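# Move cardboard box to desk, clear cartons from aisle

## Task

Pick up the small cardboard box from the shelving at the far end of the aisle and set it directly on the desk surface, not on top of any carton. Remove every empty carton lying between the shelves entirely from that region, which also includes a strip of floor at the aisle's mouth as deep as the robot base is long (0.33 m). At the end the gripper must hold nothing and touch nothing movable, the cardboard box must be still, and the robot must not have tipped over or be left leaning; any of these failing means the task fails.

## Robot and tools

ROBOT. A Hello Robot Stretch 3 with a single arm: a two-wheeled base (0.33 m long, 0.34 m wide), a lift on a vertical mast, and a telescoping arm that reaches out to the robot's RIGHT side. The base cannot drive sideways, so to move the gripper forward or back you drive the base. On-the-spot turns pivot about the point midway between the drive wheels, 0.05 m behind the front edge. With the arm retracted and wrist folded, the turning sweep has radius 0.28 m (wrist pokes up to 0.06 m past the right side); an unfolded level gripper reaches beyond that circle. Loose objects may occasionally get nudged by something else.

FRAMES. Base frame: origin on the floor between the drive wheels, x forward, y left, z up. hand_pose is reported in the base frame, at the point where closed fingertips meet; with all wrist joints at zero its x axis points up, y back along the arm toward the mast, z toward the robot's rear. Fingertips are round pads 0.04 m wide. The odometry frame is the base frame at the scene's start.

TOOL execute_actions. Argument "actions": a list containing exactly one action (or an empty list to just read state and images). Optional "cameras": list of head_camera, nav_camera, wrist_camera or all; omitted/null/["all"] gives all, [] gives none. An action may contain:
- "base": exactly one of {"translate_m": d}, a relative straight drive of d metres from the current base position, forward positive, range -1 to 1; or {"rotate_rad": d}, a relative turn in place, counter-clockwise (left) positive, range -3.2 to 3.2.
- "joints": absolute targets keyed by name (one robot, one dict): lift_m 0 to 1.1 (arm height on mast); arm_m 0 to 0.52 (extension); wrist_yaw_rad -1.345 to 4.42 (0 along the arm, positive toward the robot's front, 3.0 folded over the base); wrist_pitch_rad -1.57 to 0.451 (0 level, negative tips fingers down); wrist_roll_rad -2.911 to 2.911 (0 fingers side by side); gripper_m -0.089 to 0.179 (bigger is wider; true tip gap is 0.007 m less near closed, 0.025 m less fully open, zero below 0.007); head_pan_rad -3.953 to 1.73 (0 forward, positive left, -1.57 looks along the arm); head_tilt_rad -1.53 to 0.419 (negative down). Done tolerances: 0.004 for metre joints, 0.02 for yaw/roll/head, 0.05 for pitch.
- "contact_limits": {"arm_m": effort percent 1 to 100}, stopping the arm motion when its effort reaches that level; lower is gentler but too low stops immediately. It also caps holding force until the next action.
All motions in an action start together. Unmentioned joints or base may still be driving toward older targets. Unknown keys or out-of-range values reject the whole call with no motion. A single action runs at most 15 s. If a result reports a stop, later motion calls in the same reply are skipped.

TOOL wait: {"seconds": 0 to 10}; commands nothing, returns state and images.
TOOL zoom_image: {"camera": name, "region": [x0, y0, x1, y1]} in pixels of that camera's latest full image, top-left origin, at most 504x504.
TOOL finished_scene: {"scene": current scene number}; ends the scene irreversibly and reports success; its result gives the next task. Replying with no tool call ends everything. If resuming from a summary, first send an empty actions list to learn the scene and task.

RESULTS. base_status and joint_status describe how the last accepted action's motions ended: done (base done means wheels turned the commanded amount, even if slipping), off_target (stopped short, may still push), contact_stop, time_out, torque_fault (these drop the target and hold in place unless slack or off). on_its_own covers uncommanded parts; its "held at" is the held target, not the position. joint_positions are current values. motor_effort is percent of max, positive toward higher values, bracket = peak during the action; readings have fixed biases and noise. Positive wheel effort pushes forward. base_odometry counts wheel turns (slip counts); heading -3.142 to 3.142, left positive. turned_by_wheels and turned_by_imu give turning since the last result. base_tilt in degrees (forward/right positive, up to ~4 degrees fixed bias). lidar_m: 12 distances from the base origin, 30-degree sectors, first straight ahead, counter-clockwise (4th left, 7th behind, 10th right); scan plane 0.17 m above floor, range 0.15 to 12 m, "-" nothing; misses clear objects, thin legs, and lower things; the mast and, with the lift low, other body parts block sectors 5, 6, 9, 10. wrist_depth_mm (45 to 1000) and head_depth_mm (280 to 4000, image sideways): 7x7 grids of median depths from top-left. Contact_limits line shows the active, default and max limit. Camera calibration lines give K and base-to-camera transforms; they are approximate.

SPEED. The base runs fast (0.30 m/s, 1.9 rad/s) only when stowed: lift_m under 0.30, arm_m under 0.03, wrist_yaw_rad above 2.54; otherwise 0.10 m/s and 0.63 rad/s.

GRIPPING. Close to a gripper_m below the object's width (lower squeezes harder); release by opening at least 0.02 beyond where the tips met it. Readings and done do not confirm a grasp; check images. Over-squeezing triggers a stall guard that weakens the grip; send a new value to squeeze again.

CAUTIONS. The arm and lift stop and go slack on firm contact; a slack lift may sag under load or be pushed up by closing fingers on a surface. Base, wrist and head never contact-stop and will keep shoving. Wrist servos pushing hard for seconds shut off for 10 s (torque_fault). Fold or unfold the wrist only with lift_m 0.32 to 0.95, pitch -0.4, roll near 0; once folded the lift may go down to 0.25. With yaw below -0.4 keep pitch at -0.5 or lower. Pushing on something immovable with the gripper above about 0.45 m, repeating a push after a contact stop, raising the contact limit, driving while holding or pushing something fixed, or snagging furniture (especially reversing) can tip the robot. If it leans, back off in small steps, free the gripper and lower lift_m to about 0.2. Avoid drops, slams and hard hits; leave the box settled and the gripper clear before ending.

Each tool is called after ">>>" by a JSON object that holds its "name" and its "arguments".

## Session

>>> {"name": "execute_actions", "arguments": {"actions": []}}

Scene clock: 0.00 s.
base_odometry: x=+0.000 y=+0.000 heading=+0.000 (m, m, rad; odometry frame)
turned_by_wheels: +0.000 (rad since the last result)
turned_by_imu: +0.000 (rad since the last result)
base_tilt: forward=+0.2 right=-1.2 (deg)
lidar_m: 1.63 1.66 1.01 1.48 1.77 2.14 2.13 1.61 1.44 1.44 1.83 1.62
head_depth_mm: 1492 1469 1474 1473 1464 1439 1451 / 1545 1532 1526 1523 1525 1516 1503 / 1595 1601 1588 1582 1563 1567 1570 / 1648 1672 1663 1655 1645 1647 1635 / 1721 1737 1748 1723 1715 1714 1705 / 1741 1836 1819 1795 1809 1789 1772 / 1744 1906 1909 1887 1893 1871 1857
base_status: not commanded
joint_positions: lift_m=+0.522 arm_m=-0.003 wrist_yaw_rad=+2.832 wrist_pitch_rad=-0.537 wrist_roll_rad=-0.002 gripper_m=+0.037 head_pan_rad=+0.017 head_tilt_rad=+0.001
joint_status: not commanded
motor_effort: left_wheel=+0 right_wheel=+0 lift_m=+45 arm_m=-1 wrist_yaw_rad=+0 wrist_pitch_rad=+8 wrist_roll_rad=+0 gripper_m=+0 head_pan_rad=-1 head_tilt_rad=+2 (%)
hand_pose: x=+0.0421 y=+0.0559 z=+0.5084 quat_wxyz=(+0.291, +0.702, +0.081, +0.646) (m; base frame)
wrist_depth_mm: - - - - - - - / - - - - - - - / - - - - - - - / - - - - - 974 972 / 919 905 892 867 864 849 828 / 782 - 783 741 - 729 733 / 694 671 656 663 637 645 636
pictures: head_camera (sideways: a quarter turn clockwise sets it upright), nav_camera (sideways: a quarter turn counterclockwise sets it upright), wrist_camera
Images, in order (width x height): head_camera 896x504, nav_camera 672x504, wrist_camera 644x364.

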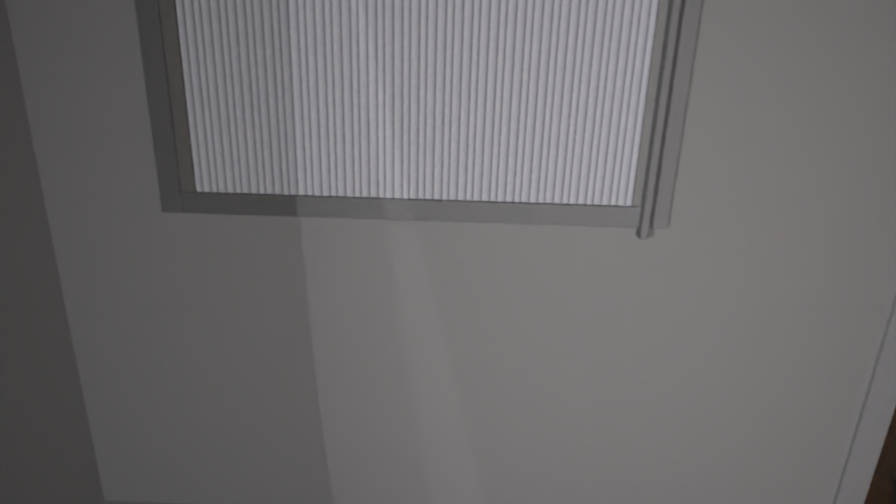

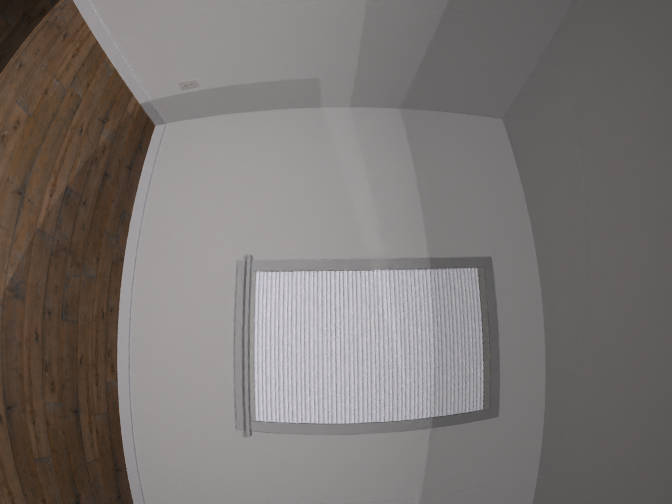

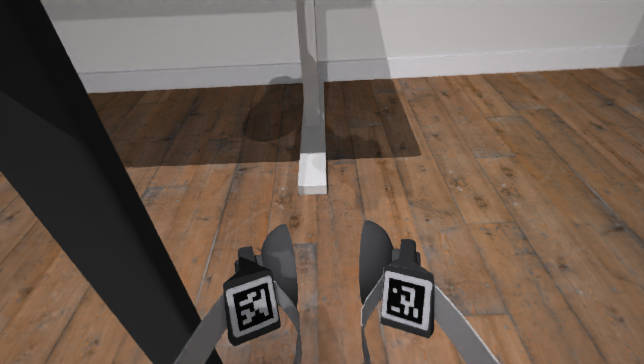

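>>> {"name": "execute_actions", "arguments": {"actions": [{"joints":{"head_pan_rad":1.5,"head_tilt_rad":-0.6}}], "cameras": ["head_camera","nav_camera"]}}

>>> {"name": "execute_actions", "arguments": {"actions": [{"joints":{"head_pan_rad":-3.1,"head_tilt_rad":-0.6}}], "cameras": ["head_camera","nav_camera"]}}

>>> {"name": "execute_actions", "arguments": {"actions": [{"joints":{"head_pan_rad":-1.57,"head_tilt_rad":-0.6}}], "cameras": ["head_camera","nav_camera"]}}

Scene clock: 1.60 s.
base_odometry: x=+0.000 y=+0.000 heading=+0.000 (m, m, rad; odometry frame)
turned_by_wheels: +0.000 (rad since the last result)
turned_by_imu: +0.000 (rad since the last result)
base_tilt: forward=+0.4 right=-1.0 (deg)
lidar_m: 1.63 1.66 1.01 1.48 1.77 2.13 2.14 1.62 1.44 1.44 1.83 1.62
head_depth_mm: 1148 1261 1373 1490 1668 1426 1193 / 1172 1295 1396 1036 881 1435 1195 / 1204 1321 1426 1036 1346 1379 1199 / 1232 1371 1465 1036 1647 1407 1188 / 1280 1412 1498 1025 1694 1427 1189 / 1300 1463 1502 1025 1692 1410 1184 / 1339 1505 1506 1025 1750 1417 1216
base_status: not commanded
joint_positions: lift_m=+0.522 arm_m=-0.003 wrist_yaw_rad=+2.832 wrist_pitch_rad=-0.537 wrist_roll_rad=-0.002 gripper_m=+0.037 head_pan_rad=+1.493 head_tilt_rad=-0.592
joint_status: all done
motor_effort: left_wheel=+1(0) right_wheel=+0(0) lift_m=+45(45) arm_m=-1(1) wrist_yaw_rad=+0(0) wrist_pitch_rad=+8(8) wrist_roll_rad=+0(0) gripper_m=+0(0) head_pan_rad=+4(49) head_tilt_rad=-4(38) (%)
hand_pose: x=+0.0421 y=+0.0559 z=+0.5084 quat_wxyz=(+0.291, +0.702, +0.081, +0.646) (m; base frame)
wrist_depth_mm: - - - - - - - / - - - - - - - / - - - - - - - / - - - - - 991 968 / 900 912 897 880 879 841 840 / 776 - 779 746 - 731 721 / 682 665 643 667 636 664 644
pictures: head_camera (sideways: a quarter turn clockwise sets it upright), nav_camera (sideways: a quarter turn counterclockwise sets it upright)
camera_calibration (this result's frames):
head_camera: T_world_to_cam=[[-0.019489, -0.546233, -0.837406, 1.1076], [-0.999394, 0.0348157, 0.000548925, 0.0149377], [0.0288551, 0.836909, -0.546581, 0.670397], [0, 0, 0, 1]] pos_world=[0.0171704, 0.0434286, 1.29393]
nav_camera: T_world_to_cam=[[0.091456, 0.556687, 0.825673, -1.03185], [0.989681, -0.142654, -0.0134423, 0.0576844], [0.110302, 0.818383, -0.563989, 0.688665], [0, 0, 0, 1]] pos_world=[-0.0386814, 0.0190554, 1.24115]
Images, in order (width x height): head_camera 896x504, nav_camera 672x504.

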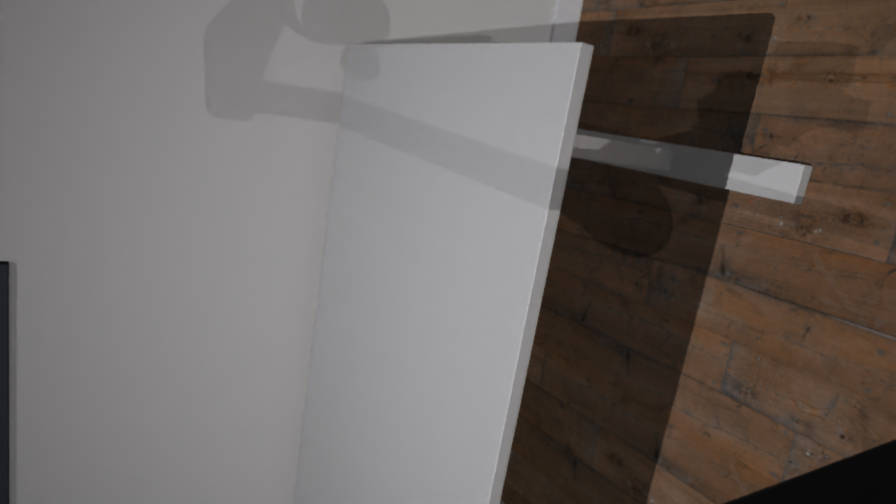

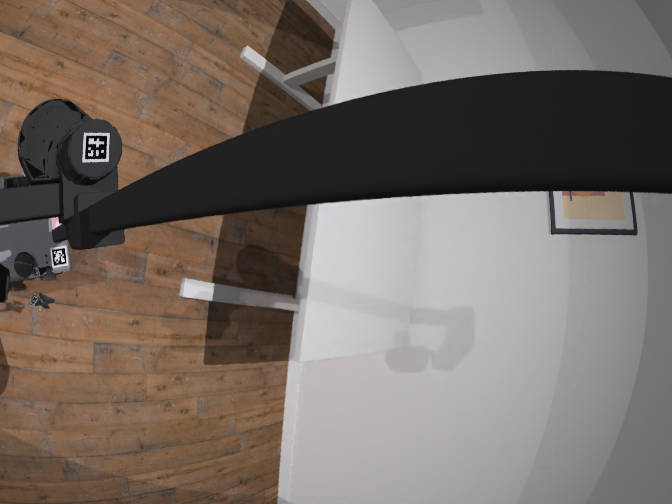

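Scene clock: 4.30 s.
base_odometry: x=+0.000 y=+0.000 heading=+0.000 (m, m, rad; odometry frame)
turned_by_wheels: +0.000 (rad since the last result)
turned_by_imu: +0.000 (rad since the last result)
base_tilt: forward=+0.3 right=-1.1 (deg)
lidar_m: 1.63 1.66 1.01 1.48 1.77 2.13 2.14 1.61 1.44 1.44 1.83 1.62
head_depth_mm: 1691 1836 2020 2198 1772 1425 1191 / 1749 1922 2130 2265 1770 1425 1191 / 1835 2016 2235 2338 1763 1424 1191 / 1915 2097 2380 2312 1770 1429 1199 / 1990 2206 2479 2293 1775 1418 1192 / 2071 2335 2625 2299 1757 1414 1186 / 2164 2427 2781 2299 1750 1413 1183
base_status: not commanded
joint_positions: lift_m=+0.522 arm_m=-0.003 wrist_yaw_rad=+2.832 wrist_pitch_rad=-0.537 wrist_roll_rad=-0.002 gripper_m=+0.037 head_pan_rad=-3.093 head_tilt_rad=-0.592
joint_status: all done
motor_effort: left_wheel=+1(1) right_wheel=+0(0) lift_m=+45(45) arm_m=-1(1) wrist_yaw_rad=+0(0) wrist_pitch_rad=+8(8) wrist_roll_rad=+0(0) gripper_m=+1(0) head_pan_rad=-4(45) head_tilt_rad=-4(3) (%)
hand_pose: x=+0.0421 y=+0.0559 z=+0.5084 quat_wxyz=(+0.291, +0.702, +0.081, +0.646) (m; base frame)
wrist_depth_mm: - - - - - - - / - - - - - - - / - - - - - - - / - - - - - 991 972 / 902 897 879 879 880 839 838 / 790 - 786 752 - 728 731 / 682 663 660 664 639 652 644
pictures: head_camera (sideways: a quarter turn clockwise sets it upright), nav_camera (sideways: a quarter turn counterclockwise sets it upright)
camera_calibration (this result's frames):
head_camera: T_world_to_cam=[[0.544565, 0.0497907, -0.837239, 1.10395], [0.0919093, -0.995767, 0.000562142, 0.00826355], [-0.833667, -0.0772562, -0.546836, 0.675992], [0, 0, 0, 1]] pos_world=[-0.0383778, 0.00548687, 1.29392]
nav_camera: T_world_to_cam=[[-0.564036, 0.0202756, 0.825501, -1.02763], [0.0162948, 0.999777, -0.0134224, 0.0635962], [-0.825589, 0.00588063, -0.564241, 0.694702], [0, 0, 0, 1]] pos_world=[-0.00711786, -0.0468315, 1.24114]
Images, in order (width x height): head_camera 896x504, nav_camera 672x504.

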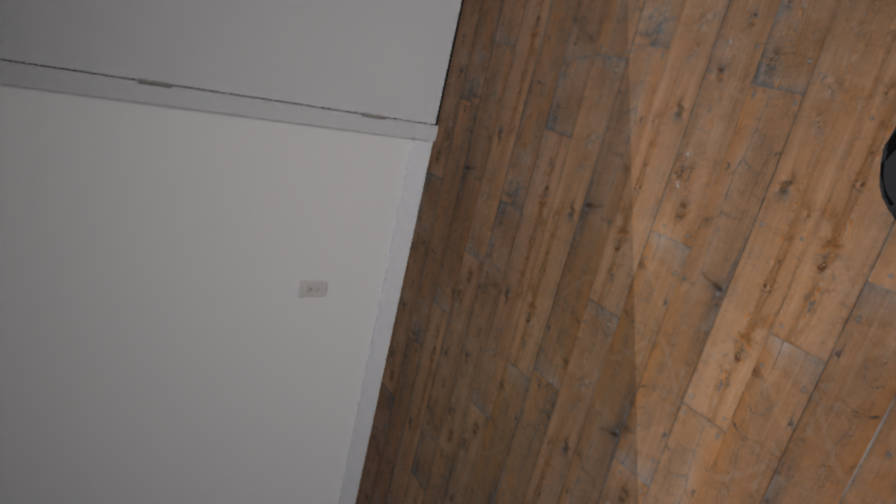

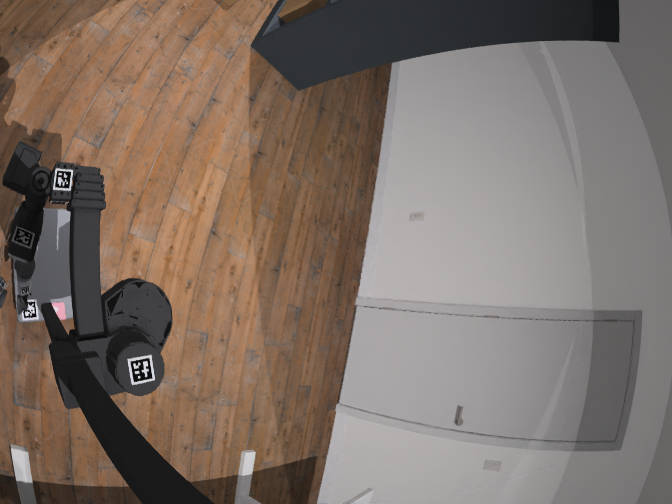

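Scene clock: 5.63 s.
base_odometry: x=+0.000 y=+0.000 heading=+0.000 (m, m, rad; odometry frame)
turned_by_wheels: +0.000 (rad since the last result)
turned_by_imu: +0.000 (rad since the last result)
base_tilt: forward=+0.3 right=-1.1 (deg)
lidar_m: 1.63 1.65 1.01 1.48 1.77 2.13 2.14 1.62 1.44 1.44 1.83 1.62
head_depth_mm: 1134 2724 3029 2339 1764 1427 1194 / 1154 1262 1409 1620 1753 1423 1198 / 1197 1313 1462 1658 1759 1426 1190 / 1264 1397 1579 1795 1763 1425 1189 / 2950 3205 3378 2292 1748 1422 1187 / 2599 2793 2908 2300 1754 1419 1183 / 2185 2311 2470 2289 1748 1410 1183
base_status: not commanded
joint_positions: lift_m=+0.522 arm_m=-0.003 wrist_yaw_rad=+2.832 wrist_pitch_rad=-0.537 wrist_roll_rad=-0.002 gripper_m=+0.037 head_pan_rad=-1.577 head_tilt_rad=-0.592
joint_status: all done
motor_effort: left_wheel=+1(0) right_wheel=+0(0) lift_m=+45(45) arm_m=-1(0) wrist_yaw_rad=+0(0) wrist_pitch_rad=+8(8) wrist_roll_rad=+0(0) gripper_m=+0(0) head_pan_rad=+4(50) head_tilt_rad=-4(3) (%)
hand_pose: x=+0.0421 y=+0.0559 z=+0.5084 quat_wxyz=(+0.291, +0.702, +0.081, +0.646) (m; base frame)
wrist_depth_mm: - - - - - - - / - - - - - - - / - - - - - - - / - - - - - 985 - / 922 910 879 870 887 850 825 / 771 - 781 748 - 737 730 / 690 662 654 657 651 651 637
pictures: head_camera (sideways: a quarter turn clockwise sets it upright), nav_camera (sideways: a quarter turn counterclockwise sets it upright)
camera_calibration (this result's frames):
head_camera: T_world_to_cam=[[-0.0196339, 0.546484, -0.837239, 1.10739], [0.999324, 0.0367646, 0.000562147, 0.0027283], [0.0310879, -0.836662, -0.546837, 0.670717], [0, 0, 0, 1]] pos_world=[-0.00183535, -0.0441068, 1.29392]
nav_camera: T_world_to_cam=[[-0.051401, -0.562055, 0.825501, -1.03076], [-0.997351, 0.0714958, -0.0134224, 0.0697794], [-0.0514757, -0.824004, -0.564241, 0.68998], [0, 0, 0, 1]] pos_world=[0.0521299, -0.0157846, 1.24114]
Images, in order (width x height): head_camera 896x504, nav_camera 672x504.

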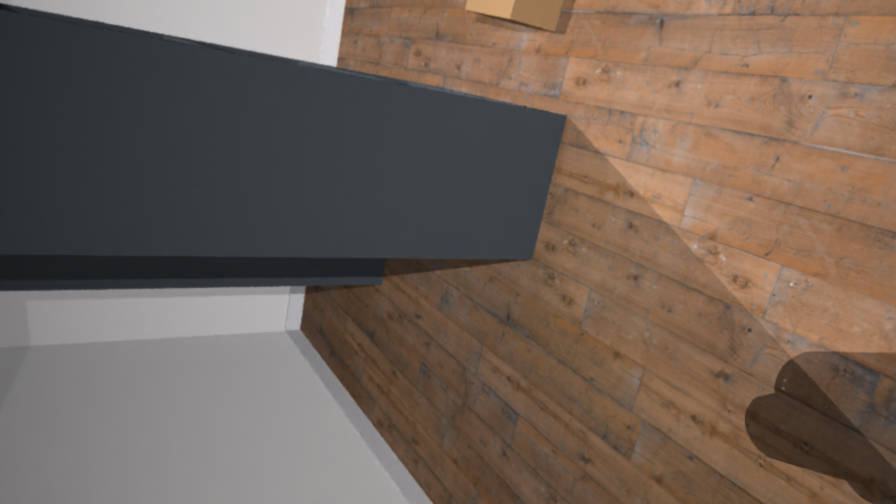

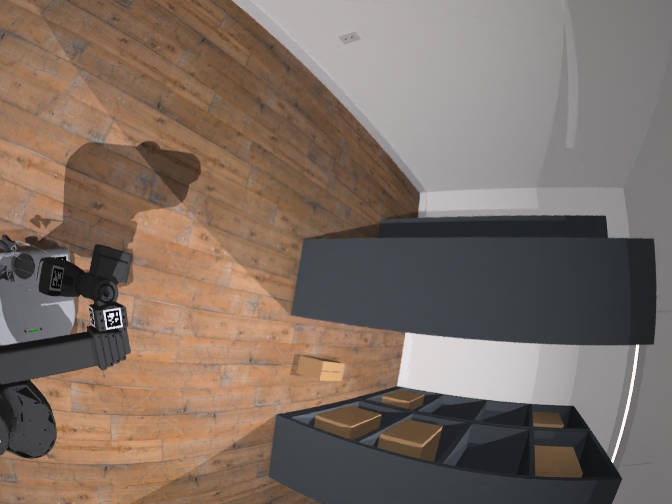

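>>> {"name": "execute_actions", "arguments": {"actions": [{"base":{"rotate_rad":-0.29},"joints":{"head_pan_rad":-1.75,"head_tilt_rad":-0.45,"wrist_yaw_rad":3.0,"wrist_pitch_rad":-0.4}}], "cameras": []}}

>>> {"name": "execute_actions", "arguments": {"actions": [{"base":{"translate_m":-0.4},"joints":{"head_pan_rad":-1.57}}], "cameras": ["head_camera","nav_camera"]}}

Scene clock: 7.80 s.
base_odometry: x=+0.000 y=+0.000 heading=-0.290 (m, m, rad; odometry frame)
turned_by_wheels: -0.290 (rad since the last result)
turned_by_imu: -0.289 (rad since the last result)
base_tilt: forward=+0.3 right=-1.0 (deg)
lidar_m: 1.62 1.70 1.52 1.01 1.54 1.61 2.14 2.25 1.55 1.44 1.50 1.67
head_depth_mm: 1229 1331 1463 1622 1817 1600 1297 / 1515 2104 1647 1646 1812 1594 1294 / 2199 2174 2299 2454 2027 1581 1287 / 2781 2990 3265 2953 1919 1584 1282 / 2723 2921 3208 2738 1964 1587 1280 / 1163 1236 1359 1491 1655 1582 1273 / 1137 1232 1334 1469 1621 1574 1276
base_status: done
joint_positions: lift_m=+0.522 arm_m=-0.003 wrist_yaw_rad=+2.998 wrist_pitch_rad=-0.419 wrist_roll_rad=-0.002 gripper_m=+0.037 head_pan_rad=-1.743 head_tilt_rad=-0.458
joint_status: all done
motor_effort: left_wheel=+3(7) right_wheel=-5(10) lift_m=+45(45) arm_m=-1(1) wrist_yaw_rad=+2(3) wrist_pitch_rad=+11(11) wrist_roll_rad=+0(0) gripper_m=+0(0) head_pan_rad=-4(25) head_tilt_rad=+4(21) (%)
hand_pose: x=+0.0108 y=+0.0800 z=+0.5341 quat_wxyz=(+0.196, +0.699, +0.098, +0.680) (m; base frame)
wrist_depth_mm: - - - - - - - / - - - - - - - / - - - - - - - / - - - - - - - / - - - 996 - 966 945 / 890 872 - 833 - 822 797 / 755 749 - 724 690 710 694
pictures: none
No camera images: the call's "cameras" was empty. Leave "cameras" out to get every camera's image.

Scene clock: 12.77 s.
base_odometry: x=-0.383 y=+0.114 heading=-0.290 (m, m, rad; odometry frame)
turned_by_wheels: +0.000 (rad since the last result)
turned_by_imu: -0.001 (rad since the last result)
base_tilt: forward=+0.1 right=-1.0 (deg)
lidar_m: 2.03 2.05 1.08 1.49 1.33 1.79 1.73 1.83 1.47 1.43 1.50 2.09
head_depth_mm: 1151 1245 1360 1491 1660 1582 1301 / 1164 1247 1360 1497 1663 1587 1295 / 2628 2778 2206 2010 1772 1586 1290 / 2735 2957 3210 2923 1952 1583 1273 / 2726 2918 3234 2765 1976 1570 1272 / 1607 1813 2218 1848 1743 1579 1274 / 1192 1277 1389 1534 1719 1578 1278
base_status: done
joint_positions: lift_m=+0.522 arm_m=-0.003 wrist_yaw_rad=+2.999 wrist_pitch_rad=-0.418 wrist_roll_rad=-0.002 gripper_m=+0.037 head_pan_rad=-1.577 head_tilt_rad=-0.458
joint_status: all done
motor_effort: left_wheel=+4(5) right_wheel=-5(10) lift_m=+45(45) arm_m=-1(1) wrist_yaw_rad=+2(2) wrist_pitch_rad=+10(11) wrist_roll_rad=+0(0) gripper_m=+0(0) head_pan_rad=+4(22) head_tilt_rad=+4(4) (%)
hand_pose: x=+0.0107 y=+0.0800 z=+0.5341 quat_wxyz=(+0.196, +0.699, +0.097, +0.680) (m; base frame)
wrist_depth_mm: - - - - - - - / - - - - - - - / - - - - - - - / - - - - - - - / - - - 997 - 969 942 / 872 870 - 826 - 817 799 / 744 740 - 721 698 706 700
pictures: head_camera (sideways: a quarter turn clockwise sets it upright), nav_camera (sideways: a quarter turn counterclockwise sets it upright)
camera_calibration (this result's frames):
head_camera: T_world_to_cam=[[-0.0204085, 0.42901, -0.903069, 1.19325], [0.99932, 0.0364908, -0.00524847, 0.0102935], [0.030702, -0.902563, -0.429463, 0.517997], [0, 0, 0, 1]] pos_world=[-0.00183768, -0.0447659, 1.3001]
nav_camera: T_world_to_cam=[[-0.0506348, -0.446016, 0.893592, -1.11956], [-0.997369, 0.0690592, -0.022046, 0.0810097], [-0.0518778, -0.892357, -0.448339, 0.53918], [0, 0, 0, 1]] pos_world=[0.0520794, -0.0237943, 1.24395]
Images, in order (width x height): head_camera 896x504, nav_camera 672x504.

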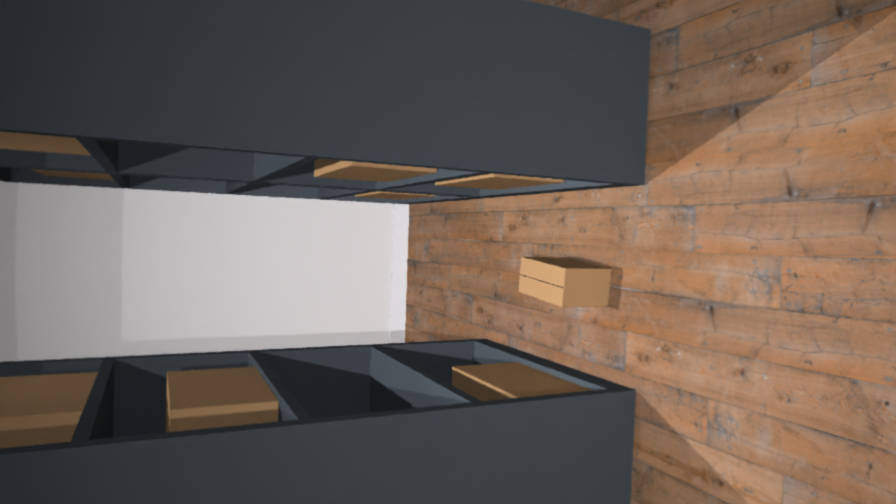

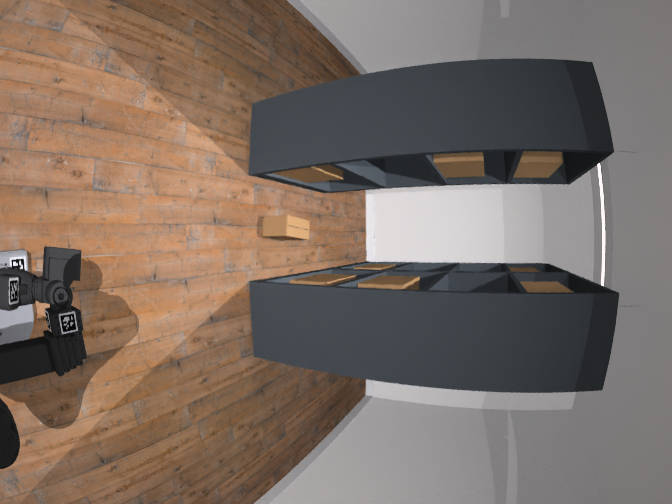

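>>> {"name": "execute_actions", "arguments": {"actions": [{"base":{"rotate_rad":-1.245},"joints":{"lift_m":0.28,"head_pan_rad":-0.3,"head_tilt_rad":-0.5}}], "cameras": []}}

>>> {"name": "execute_actions", "arguments": {"actions": [{"base":{"translate_m":0.83}}], "cameras": ["head_camera","nav_camera"]}}

>>> {"name": "execute_actions", "arguments": {"actions": [{"base":{"rotate_rad":1.145},"joints":{"lift_m":0.34,"head_pan_rad":-1.57,"head_tilt_rad":-0.7}}], "cameras": []}}

>>> {"name": "execute_actions", "arguments": {"actions": [{"joints":{"wrist_yaw_rad":0,"gripper_m":0.179}}]}}

Scene clock: 18.37 s.
base_odometry: x=-0.383 y=+0.114 heading=-1.535 (m, m, rad; odometry frame)
turned_by_wheels: -1.245 (rad since the last result)
turned_by_imu: -1.241 (rad since the last result)
base_tilt: forward=+0.1 right=-1.1 (deg)
lidar_m: 1.49 2.24 2.03 2.04 1.64 1.08 1.50 1.33 1.73 1.74 2.16 1.44
head_depth_mm: 1136 1235 1363 1494 1681 1552 1261 / 1169 1252 1365 1515 1692 1545 1262 / 2696 2809 3089 2358 1817 1533 1259 / 2676 2953 3257 2748 1879 1529 1250 / 2697 2875 3192 2494 1960 1533 1249 / 1542 1583 2086 1621 1754 1508 1244 / 1179 1290 1420 1581 1753 1517 1249
base_status: done
joint_positions: lift_m=+0.281 arm_m=-0.003 wrist_yaw_rad=+2.999 wrist_pitch_rad=-0.417 wrist_roll_rad=-0.002 gripper_m=+0.037 head_pan_rad=-0.307 head_tilt_rad=-0.494
joint_status: all done
motor_effort: left_wheel=+3(8) right_wheel=-4(13) lift_m=+16(38) arm_m=-1(1) wrist_yaw_rad=+1(2) wrist_pitch_rad=+10(10) wrist_roll_rad=+0(0) gripper_m=+1(0) head_pan_rad=+4(47) head_tilt_rad=-4(12) (%)
hand_pose: x=+0.0107 y=+0.0802 z=+0.2937 quat_wxyz=(+0.196, +0.699, +0.097, +0.680) (m; base frame)
wrist_depth_mm: - - - - - - - / - - - - - - - / - - - - 992 958 940 / 850 - 807 787 764 754 733 / 667 652 655 633 643 616 602 / 560 547 - 535 - 517 511 / 477 488 - - 443 448 445
pictures: none
No camera images: the call's "cameras" was empty. Leave "cameras" out to get every camera's image.

Scene clock: 22.90 s.
base_odometry: x=-0.353 y=-0.715 heading=-1.534 (m, m, rad; odometry frame)
turned_by_wheels: +0.000 (rad since the last result)
turned_by_imu: +0.001 (rad since the last result)
base_tilt: forward=+0.1 right=-0.9 (deg)
lidar_m: 0.66 0.79 1.74 1.74 2.14 1.80 2.14 2.23 2.04 1.12 0.79 0.79
head_depth_mm: 1943 2094 1547 1584 1514 1402 1253 / 2028 2167 2403 2464 1969 1545 1234 / 2051 2228 2447 2616 1984 1490 1196 / 2055 2232 2428 2595 1897 1533 1252 / 1245 934 949 1532 1209 1155 1157 / 518 560 611 678 763 875 1024 / 510 559 616 686 773 890 1041
base_status: done
joint_positions: lift_m=+0.281 arm_m=-0.003 wrist_yaw_rad=+2.999 wrist_pitch_rad=-0.417 wrist_roll_rad=-0.002 gripper_m=+0.037 head_pan_rad=-0.307 head_tilt_rad=-0.495
joint_status: not commanded
motor_effort: left_wheel=+3(10) right_wheel=-5(8) lift_m=+17(16) arm_m=-1(1) wrist_yaw_rad=+1(1) wrist_pitch_rad=+10(10) wrist_roll_rad=+0(0) gripper_m=+0(0) head_pan_rad=+4(4) head_tilt_rad=-2(4) (%)
hand_pose: x=+0.0106 y=+0.0802 z=+0.2936 quat_wxyz=(+0.196, +0.699, +0.097, +0.681) (m; base frame)
wrist_depth_mm: - - - - - - - / - - - - - - - / - - - - 988 969 961 / 837 - 797 782 768 748 738 / 673 662 654 631 647 613 611 / 562 552 - 533 - 520 510 / 482 489 - - 445 452 440
pictures: head_camera (sideways: a quarter turn clockwise sets it upright), nav_camera (sideways: a quarter turn counterclockwise sets it upright)
camera_calibration (this result's frames):
head_camera: T_world_to_cam=[[-0.447325, 0.117522, -0.886616, 1.17439], [0.26088, 0.965364, -0.0036614, 0.0127316], [0.855478, -0.232938, -0.462491, 0.555944], [0, 0, 0, 1]] pos_world=[0.0464153, -0.0208071, 1.2984]
nav_camera: T_world_to_cam=[[0.442188, -0.190306, 0.8765, -1.10027], [-0.362011, -0.931965, -0.0197164, 0.0741001], [0.82062, -0.308585, -0.480997, 0.576352], [0, 0, 0, 1]] pos_world=[0.0403858, 0.037524, 1.24307]
Images, in order (width x height): head_camera 896x504, nav_camera 672x504.

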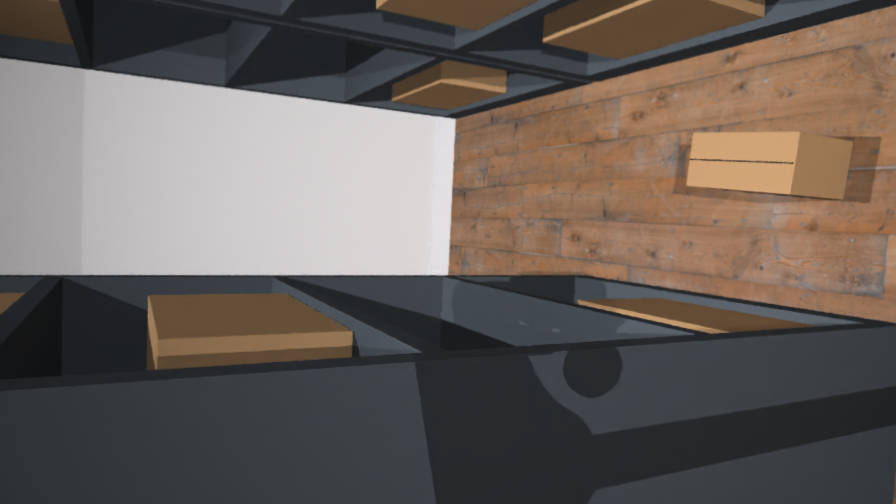

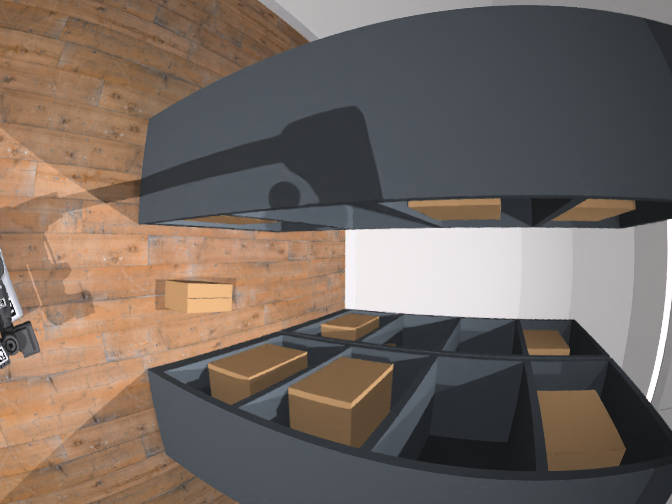

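Scene clock: 25.37 s.
base_odometry: x=-0.353 y=-0.715 heading=-0.390 (m, m, rad; odometry frame)
turned_by_wheels: +1.145 (rad since the last result)
turned_by_imu: +1.140 (rad since the last result)
base_tilt: forward=+0.3 right=-1.1 (deg)
lidar_m: 1.74 1.77 2.31 1.81 2.31 2.15 2.04 0.99 0.79 0.79 0.66 0.86
head_depth_mm: 1266 1304 1193 1189 1370 1245 1143 / 1960 2134 1664 1772 1561 1338 1143 / 2094 2309 2525 2017 1560 1301 1136 / 2079 2339 2568 2026 1618 1337 1136 / 2080 2291 2440 1880 1552 1317 1137 / 943 921 1452 821 942 1144 1137 / 525 576 648 756 905 1136 1137
base_status: done
joint_positions: lift_m=+0.339 arm_m=-0.003 wrist_yaw_rad=+2.999 wrist_pitch_rad=-0.417 wrist_roll_rad=-0.002 gripper_m=+0.037 head_pan_rad=-1.563 head_tilt_rad=-0.692
joint_status: all done
motor_effort: left_wheel=-2(7) right_wheel=+4(11) lift_m=+69(72) arm_m=-1(1) wrist_yaw_rad=+1(1) wrist_pitch_rad=+10(10) wrist_roll_rad=+0(0) gripper_m=+0(1) head_pan_rad=-4(47) head_tilt_rad=-5(25) (%)
hand_pose: x=+0.0106 y=+0.0802 z=+0.3521 quat_wxyz=(+0.195, +0.699, +0.097, +0.681) (m; base frame)
wrist_depth_mm: - - - - - - - / - - - - - - - / - - - - - - - / 953 - 897 892 871 862 838 / 764 751 736 723 744 695 682 / 642 625 - 607 - 589 583 / 544 534 - 528 506 511 505
pictures: none
No camera images: the call's "cameras" was empty. Leave "cameras" out to get every camera's image.

Scene clock: 27.87 s.
base_odometry: x=-0.353 y=-0.715 heading=-0.390 (m, m, rad; odometry frame)
turned_by_wheels: +0.000 (rad since the last result)
turned_by_imu: +0.000 (rad since the last result)
base_tilt: forward=+0.2 right=-1.0 (deg)
lidar_m: 1.73 1.78 2.30 1.80 2.31 2.15 2.04 0.99 0.79 0.79 0.66 0.86
head_depth_mm: 1266 1302 1190 1201 1369 1250 1145 / 1949 2128 1661 1792 1563 1332 1146 / 2064 2293 2527 2012 1561 1301 1144 / 2083 2341 2569 2012 1623 1329 1137 / 2071 2299 2469 1895 1555 1318 1142 / 937 920 1449 818 936 1146 1135 / 525 575 648 757 907 1133 1131
base_status: not commanded
joint_positions: lift_m=+0.339 arm_m=-0.003 wrist_yaw_rad=+0.002 wrist_pitch_rad=-0.417 wrist_roll_rad=-0.002 gripper_m=+0.179 head_pan_rad=-1.563 head_tilt_rad=-0.692
joint_status: all done
motor_effort: left_wheel=-2(2) right_wheel=+4(4) lift_m=+69(69) arm_m=-1(1) wrist_yaw_rad=-2(3) wrist_pitch_rad=+10(10) wrist_roll_rad=+0(0) gripper_m=+0(93) head_pan_rad=-5(4) head_tilt_rad=-4(5) (%)
hand_pose: x=-0.0211 y=-0.3666 z=+0.3521 quat_wxyz=(+0.693, +0.147, -0.691, -0.146) (m; base frame)
wrist_depth_mm: 342 - - - - 813 697 / 366 525 - - - 747 722 / 395 429 - - - 815 492 / 430 455 833 829 836 760 525 / 468 485 707 705 695 687 578 / 511 541 612 610 602 592 595 / - 534 529 529 515 510 482
pictures: head_camera (sideways: a quarter turn clockwise sets it upright), nav_camera (sideways: a quarter turn counterclockwise sets it upright), wrist_camera
camera_calibration (this result's frames):
head_camera: T_world_to_cam=[[-0.028051, 0.626353, -0.779034, 1.03156], [0.9987, 0.0507416, 0.00483621, -0.00283191], [0.0425586, -0.777886, -0.626963, 0.774886], [0, 0, 0, 1]] pos_world=[-0.00121357, -0.043203, 1.28946]
nav_camera: T_world_to_cam=[[-0.0427643, -0.641695, 0.765767, -0.952938], [-0.998276, 0.0582772, -0.00691385, 0.0613104], [-0.0401902, -0.764743, -0.643081, 0.792474], [0, 0, 0, 1]] pos_world=[0.0523026, -0.00902998, 1.23978]
wrist_camera: T_world_to_cam=[[-0.999645, -0.00835127, -0.0252972, -0.0144679], [0.0164316, 0.554154, -0.832252, 0.535279], [0.0209689, -0.832372, -0.553821, 0.0601554], [0, 0, 0, 1]] pos_world=[-0.0245196, -0.246676, 0.478436]
Images, in order (width x height): head_camera 896x504, nav_camera 672x504, wrist_camera 644x364.

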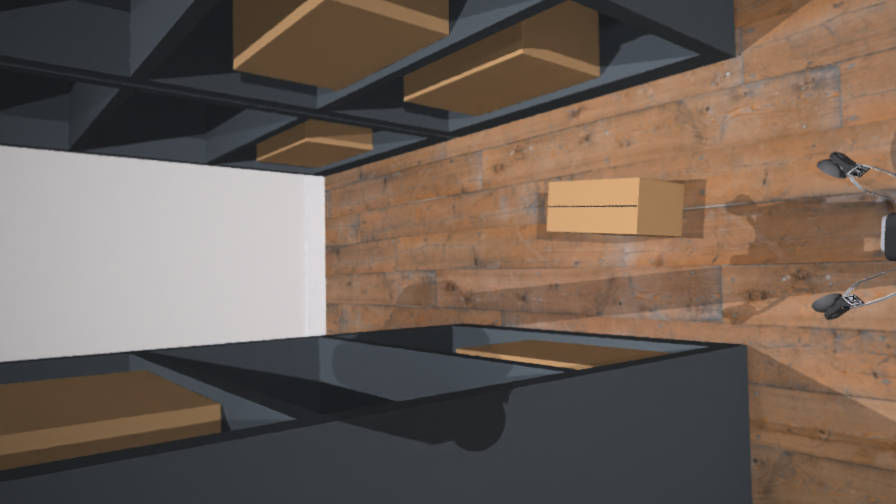

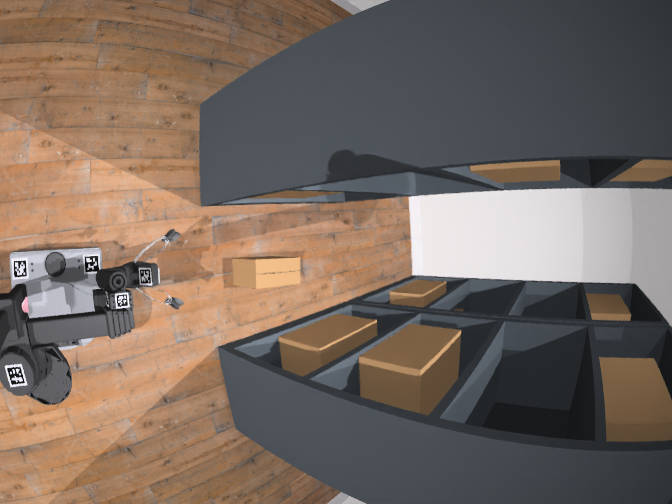

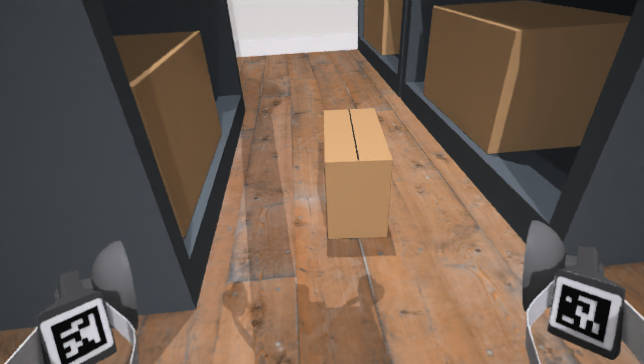

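>>> {"name": "execute_actions", "arguments": {"actions": [{"base":{"translate_m":-0.052},"joints":{"lift_m":0.06,"arm_m":0.3,"wrist_pitch_rad":-0.2,"head_tilt_rad":-0.9}}], "cameras": ["head_camera","wrist_camera"]}}

Scene clock: 32.03 s.
base_odometry: x=-0.401 y=-0.695 heading=-0.390 (m, m, rad; odometry frame)
turned_by_wheels: +0.000 (rad since the last result)
turned_by_imu: -0.001 (rad since the last result)
base_tilt: forward=+0.2 right=-1.0 (deg)
lidar_m: 1.79 1.82 2.38 1.80 2.30 2.08 1.99 0.99 0.77 0.79 0.68 0.86
head_depth_mm: 1228 1065 1131 1083 1312 1223 1088 / 1439 1504 1556 1537 1379 1214 1092 / 2128 2336 2003 1643 1407 1213 1121 / 2165 2430 2011 1605 1404 1224 1112 / 2159 2421 1924 1634 1406 1220 1085 / 1320 1423 1194 1039 1242 1220 1081 / 747 663 759 922 1233 1228 1079
base_status: done
joint_positions: lift_m=+0.061 arm_m=+0.300 wrist_yaw_rad=+0.000 wrist_pitch_rad=-0.219 wrist_roll_rad=-0.002 gripper_m=+0.179 head_pan_rad=-1.563 head_tilt_rad=-0.888
joint_status: all done
motor_effort: left_wheel=-2(6) right_wheel=+4(7) lift_m=+16(65) arm_m=+3(4) wrist_yaw_rad=+0(2) wrist_pitch_rad=+11(12) wrist_roll_rad=+0(0) gripper_m=+0(1) head_pan_rad=-4(4) head_tilt_rad=-6(26) (%)
hand_pose: x=-0.0214 y=-0.6896 z=+0.1204 quat_wxyz=(+0.704, +0.078, -0.702, -0.077) (m; base frame)
wrist_depth_mm: 429 880 - - 958 585 414 / 424 898 - - 967 594 422 / 417 642 894 236 240 582 437 / 401 554 579 248 253 532 414 / 375 459 445 263 269 423 389 / 345 357 348 280 290 332 336 / - 290 286 283 279 274 254
pictures: head_camera (sideways: a quarter turn clockwise sets it upright), wrist_camera
camera_calibration (this result's frames):
head_camera: T_world_to_cam=[[-0.0290422, 0.766598, -0.64147, 0.852289], [0.998721, 0.0488296, 0.0131379, -0.0136375], [0.0413942, -0.640268, -0.767035, 0.957073], [0, 0, 0, 1]] pos_world=[-0.00124479, -0.039913, 1.28101]
wrist_camera: T_world_to_cam=[[-0.999653, -0.0118971, -0.0234935, -0.0259753], [0.0172268, 0.379334, -0.925099, 0.412116], [0.0199179, -0.925183, -0.378998, -0.422152], [0, 0, 0, 1]] pos_world=[-0.0246573, -0.547206, 0.220644]
Images, in order (width x height): head_camera 896x504, wrist_camera 644x364.

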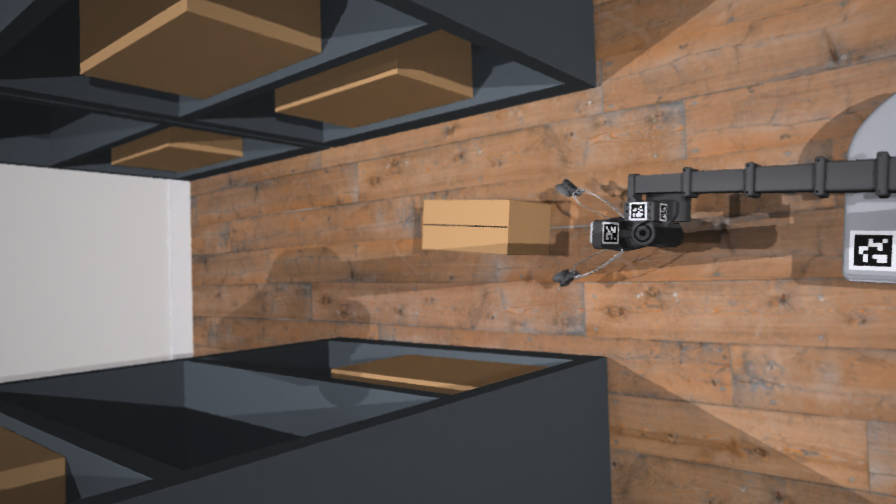

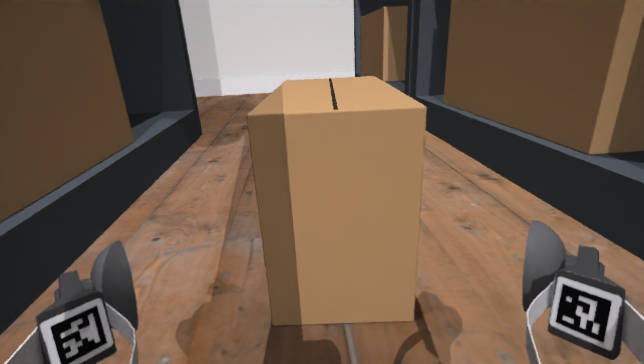

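>>> {"name": "execute_actions", "arguments": {"actions": [{"base":{"translate_m":-0.007},"joints":{"arm_m":0.47}}], "cameras": ["head_camera","wrist_camera"]}}

>>> {"name": "execute_actions", "arguments": {"actions": [{"joints":{"gripper_m":0.07}}], "cameras": ["wrist_camera"]}}

>>> {"name": "execute_actions", "arguments": {"actions": [{"joints":{"lift_m":0.12}}], "cameras": ["head_camera","wrist_camera"]}}

Scene clock: 34.90 s.
base_odometry: x=-0.408 y=-0.693 heading=-0.390 (m, m, rad; odometry frame)
turned_by_wheels: +0.000 (rad since the last result)
turned_by_imu: -0.001 (rad since the last result)
base_tilt: forward=+0.3 right=-1.0 (deg)
lidar_m: 1.79 1.83 2.39 1.80 2.31 2.08 1.98 1.00 0.76 0.81 0.68 0.86
head_depth_mm: 1176 1049 1124 1049 1312 1218 1084 / 1405 1487 1528 1520 1383 1219 1101 / 2158 2347 1998 1645 1404 1219 1111 / 2179 2431 1987 1578 1378 1225 1108 / 2164 2419 1930 1626 1403 1224 1085 / 1321 1424 1240 1044 1290 1223 1085 / 759 682 762 928 1226 1227 1083
base_status: done
joint_positions: lift_m=+0.061 arm_m=+0.470 wrist_yaw_rad=+0.000 wrist_pitch_rad=-0.219 wrist_roll_rad=-0.002 gripper_m=+0.179 head_pan_rad=-1.563 head_tilt_rad=-0.888
joint_status: all done
motor_effort: left_wheel=-2(6) right_wheel=+5(7) lift_m=+16(16) arm_m=+3(3) wrist_yaw_rad=+1(1) wrist_pitch_rad=+11(11) wrist_roll_rad=+0(0) gripper_m=+0(0) head_pan_rad=-4(4) head_tilt_rad=-6(6) (%)
hand_pose: x=-0.0216 y=-0.8596 z=+0.1204 quat_wxyz=(+0.704, +0.077, -0.702, -0.078) (m; base frame)
wrist_depth_mm: 691 722 - - - 556 389 / 731 752 - - 869 563 398 / 576 757 186 174 166 543 398 / 424 501 111 107 104 102 385 / 405 95 94 94 93 92 371 / 364 101 101 100 99 98 336 / - 109 108 107 106 107 254
pictures: head_camera (sideways: a quarter turn clockwise sets it upright), wrist_camera
camera_calibration (this result's frames):
head_camera: T_world_to_cam=[[-0.0290406, 0.766604, -0.641463, 0.852278], [0.998721, 0.0488273, 0.0131383, -0.0136381], [0.0413927, -0.64026, -0.767042, 0.957082], [0, 0, 0, 1]] pos_world=[-0.00124488, -0.0399128, 1.28101]
wrist_camera: T_world_to_cam=[[-0.999662, -0.0111107, -0.023493, -0.0275143], [0.0175263, 0.379246, -0.92513, 0.476551], [0.0191884, -0.925229, -0.378923, -0.579466], [0, 0, 0, 1]] pos_world=[-0.0247382, -0.717174, 0.220652]
Images, in order (width x height): head_camera 896x504, wrist_camera 644x364.

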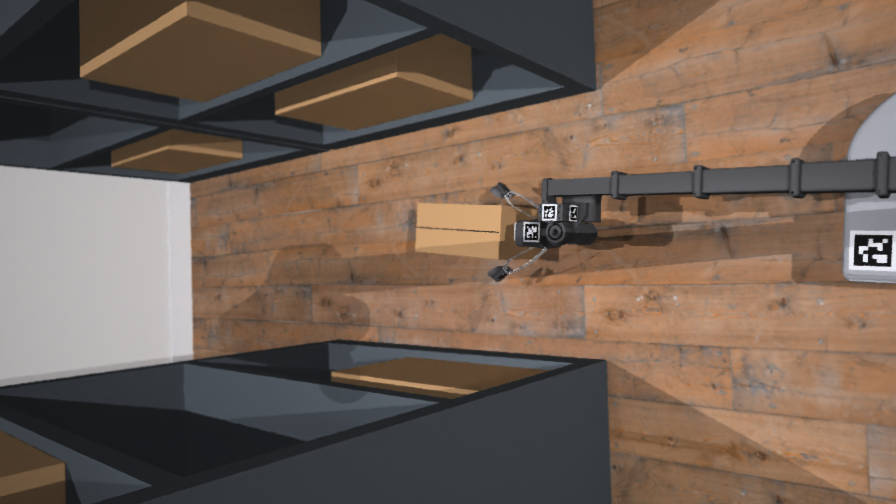

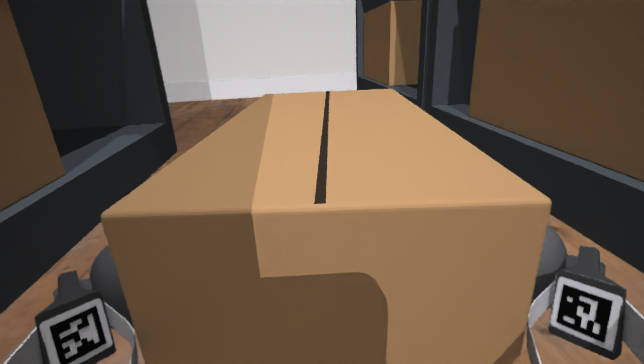

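Scene clock: 36.47 s.
base_odometry: x=-0.408 y=-0.693 heading=-0.390 (m, m, rad; odometry frame)
turned_by_wheels: +0.000 (rad since the last result)
turned_by_imu: +0.000 (rad since the last result)
base_tilt: forward=+0.2 right=-0.9 (deg)
lidar_m: 1.80 1.83 2.38 1.81 2.31 2.09 1.98 1.00 0.76 0.83 0.68 0.86
head_depth_mm: 1169 1054 1133 1048 1303 1221 1080 / 1409 1474 1537 1526 1381 1219 1091 / 2124 2330 1985 1634 1419 1223 1108 / 2160 2431 1992 1486 1369 1227 1108 / 2167 2416 1929 1627 1399 1224 1083 / 1332 1428 1236 1042 1294 1221 1083 / 762 684 763 928 1228 1224 1086
base_status: not commanded
joint_positions: lift_m=+0.061 arm_m=+0.470 wrist_yaw_rad=-0.001 wrist_pitch_rad=-0.218 wrist_roll_rad=-0.002 gripper_m=+0.071 head_pan_rad=-1.563 head_tilt_rad=-0.889
joint_status: all done
motor_effort: left_wheel=-2(3) right_wheel=+3(9) lift_m=+17(17) arm_m=+2(3) wrist_yaw_rad=+1(6) wrist_pitch_rad=+11(11) wrist_roll_rad=+0(0) gripper_m=-23(98) head_pan_rad=-4(4) head_tilt_rad=-7(7) (%)
hand_pose: x=-0.0217 y=-0.8597 z=+0.1204 quat_wxyz=(+0.704, +0.077, -0.702, -0.078) (m; base frame)
wrist_depth_mm: 699 722 - - - 544 391 / 717 744 - - 852 564 393 / 583 758 185 173 166 538 400 / 427 535 115 115 114 457 383 / 397 434 120 120 120 124 372 / 356 336 127 128 128 128 326 / 298 - 136 137 137 255 268
pictures: wrist_camera
camera_calibration (this result's frames):
wrist_camera: T_world_to_cam=[[-0.999666, -0.0105373, -0.0235861, -0.0271472], [0.0178341, 0.379034, -0.925211, 0.476466], [0.0186891, -0.925323, -0.37872, -0.579674], [0, 0, 0, 1]] pos_world=[-0.0248018, -0.717268, 0.220657]
Images, in order (width x height): wrist_camera 644x364.

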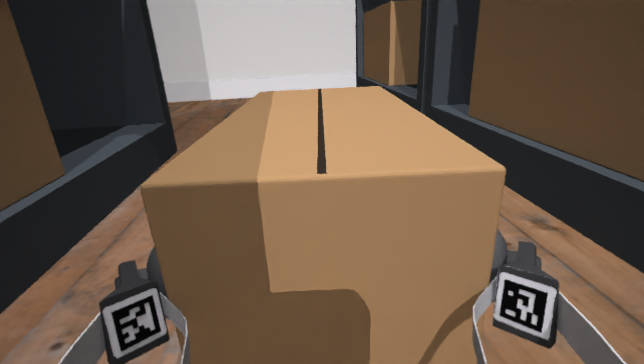

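Scene clock: 37.83 s.
base_odometry: x=-0.408 y=-0.693 heading=-0.390 (m, m, rad; odometry frame)
turned_by_wheels: +0.000 (rad since the last result)
turned_by_imu: +0.000 (rad since the last result)
base_tilt: forward=+0.2 right=-1.0 (deg)
lidar_m: 1.79 1.83 2.38 1.80 2.31 2.08 1.98 0.99 0.76 0.82 0.68 0.86
head_depth_mm: 1164 1049 1126 1050 1309 1219 1082 / 1412 1474 1543 1544 1379 1221 1096 / 2161 2335 1991 1615 1378 1220 1102 / 2182 2420 2000 1519 1372 1218 1108 / 2163 2416 1930 1623 1403 1222 1085 / 1324 1419 1234 1038 1299 1215 1083 / 763 686 764 924 1229 1226 1086
base_status: not commanded
joint_positions: lift_m=+0.119 arm_m=+0.470 wrist_yaw_rad=-0.001 wrist_pitch_rad=-0.228 wrist_roll_rad=-0.002 gripper_m=+0.071 head_pan_rad=-1.563 head_tilt_rad=-0.889
joint_status: all done
motor_effort: left_wheel=-2(1) right_wheel=+3(3) lift_m=+70(72) arm_m=+2(2) wrist_yaw_rad=+1(2) wrist_pitch_rad=+16(16) wrist_roll_rad=+0(0) gripper_m=-22(23) head_pan_rad=-4(4) head_tilt_rad=-6(6) (%)
hand_pose: x=-0.0217 y=-0.8590 z=+0.1766 quat_wxyz=(+0.703, +0.080, -0.702, -0.081) (m; base frame)
wrist_depth_mm: 689 708 - - - 555 389 / 715 744 - - - 558 393 / 744 769 - - 860 567 400 / 438 612 126 125 125 504 404 / 419 514 128 127 127 466 389 / 397 447 130 130 130 130 373 / 364 - 133 133 133 318 334
pictures: head_camera (sideways: a quarter turn clockwise sets it upright), wrist_camera
camera_calibration (this result's frames):
head_camera: T_world_to_cam=[[-0.0290419, 0.766774, -0.64126, 0.852014], [0.998721, 0.0488238, 0.0131492, -0.0136523], [0.0413912, -0.640057, -0.767211, 0.957302], [0, 0, 0, 1]] pos_world=[-0.00124492, -0.0399072, 1.28099]
wrist_camera: T_world_to_cam=[[-0.999666, -0.0103246, -0.0236862, -0.0256138], [0.0178367, 0.387499, -0.921698, 0.534767], [0.0186945, -0.921812, -0.387185, -0.553227], [0, 0, 0, 1]] pos_world=[-0.0248014, -0.717458, 0.278085]
Images, in order (width x height): head_camera 896x504, wrist_camera 644x364.

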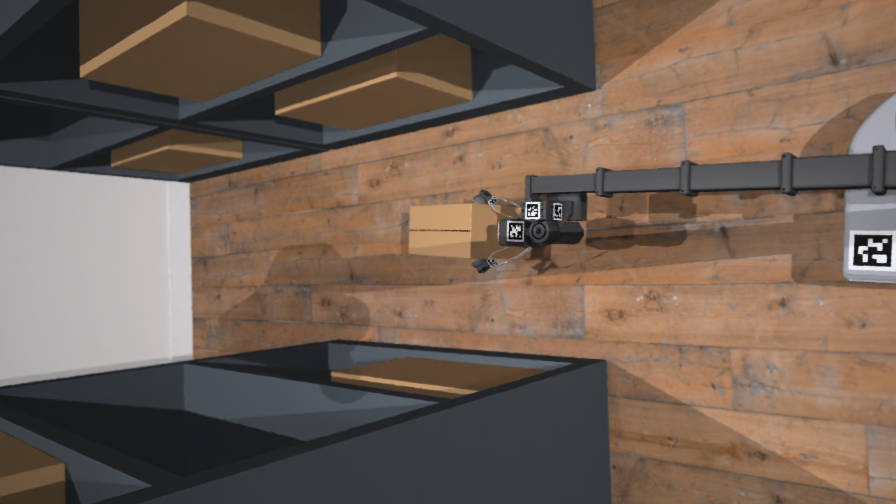

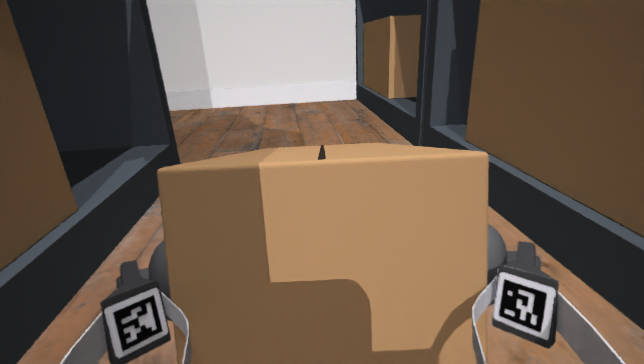

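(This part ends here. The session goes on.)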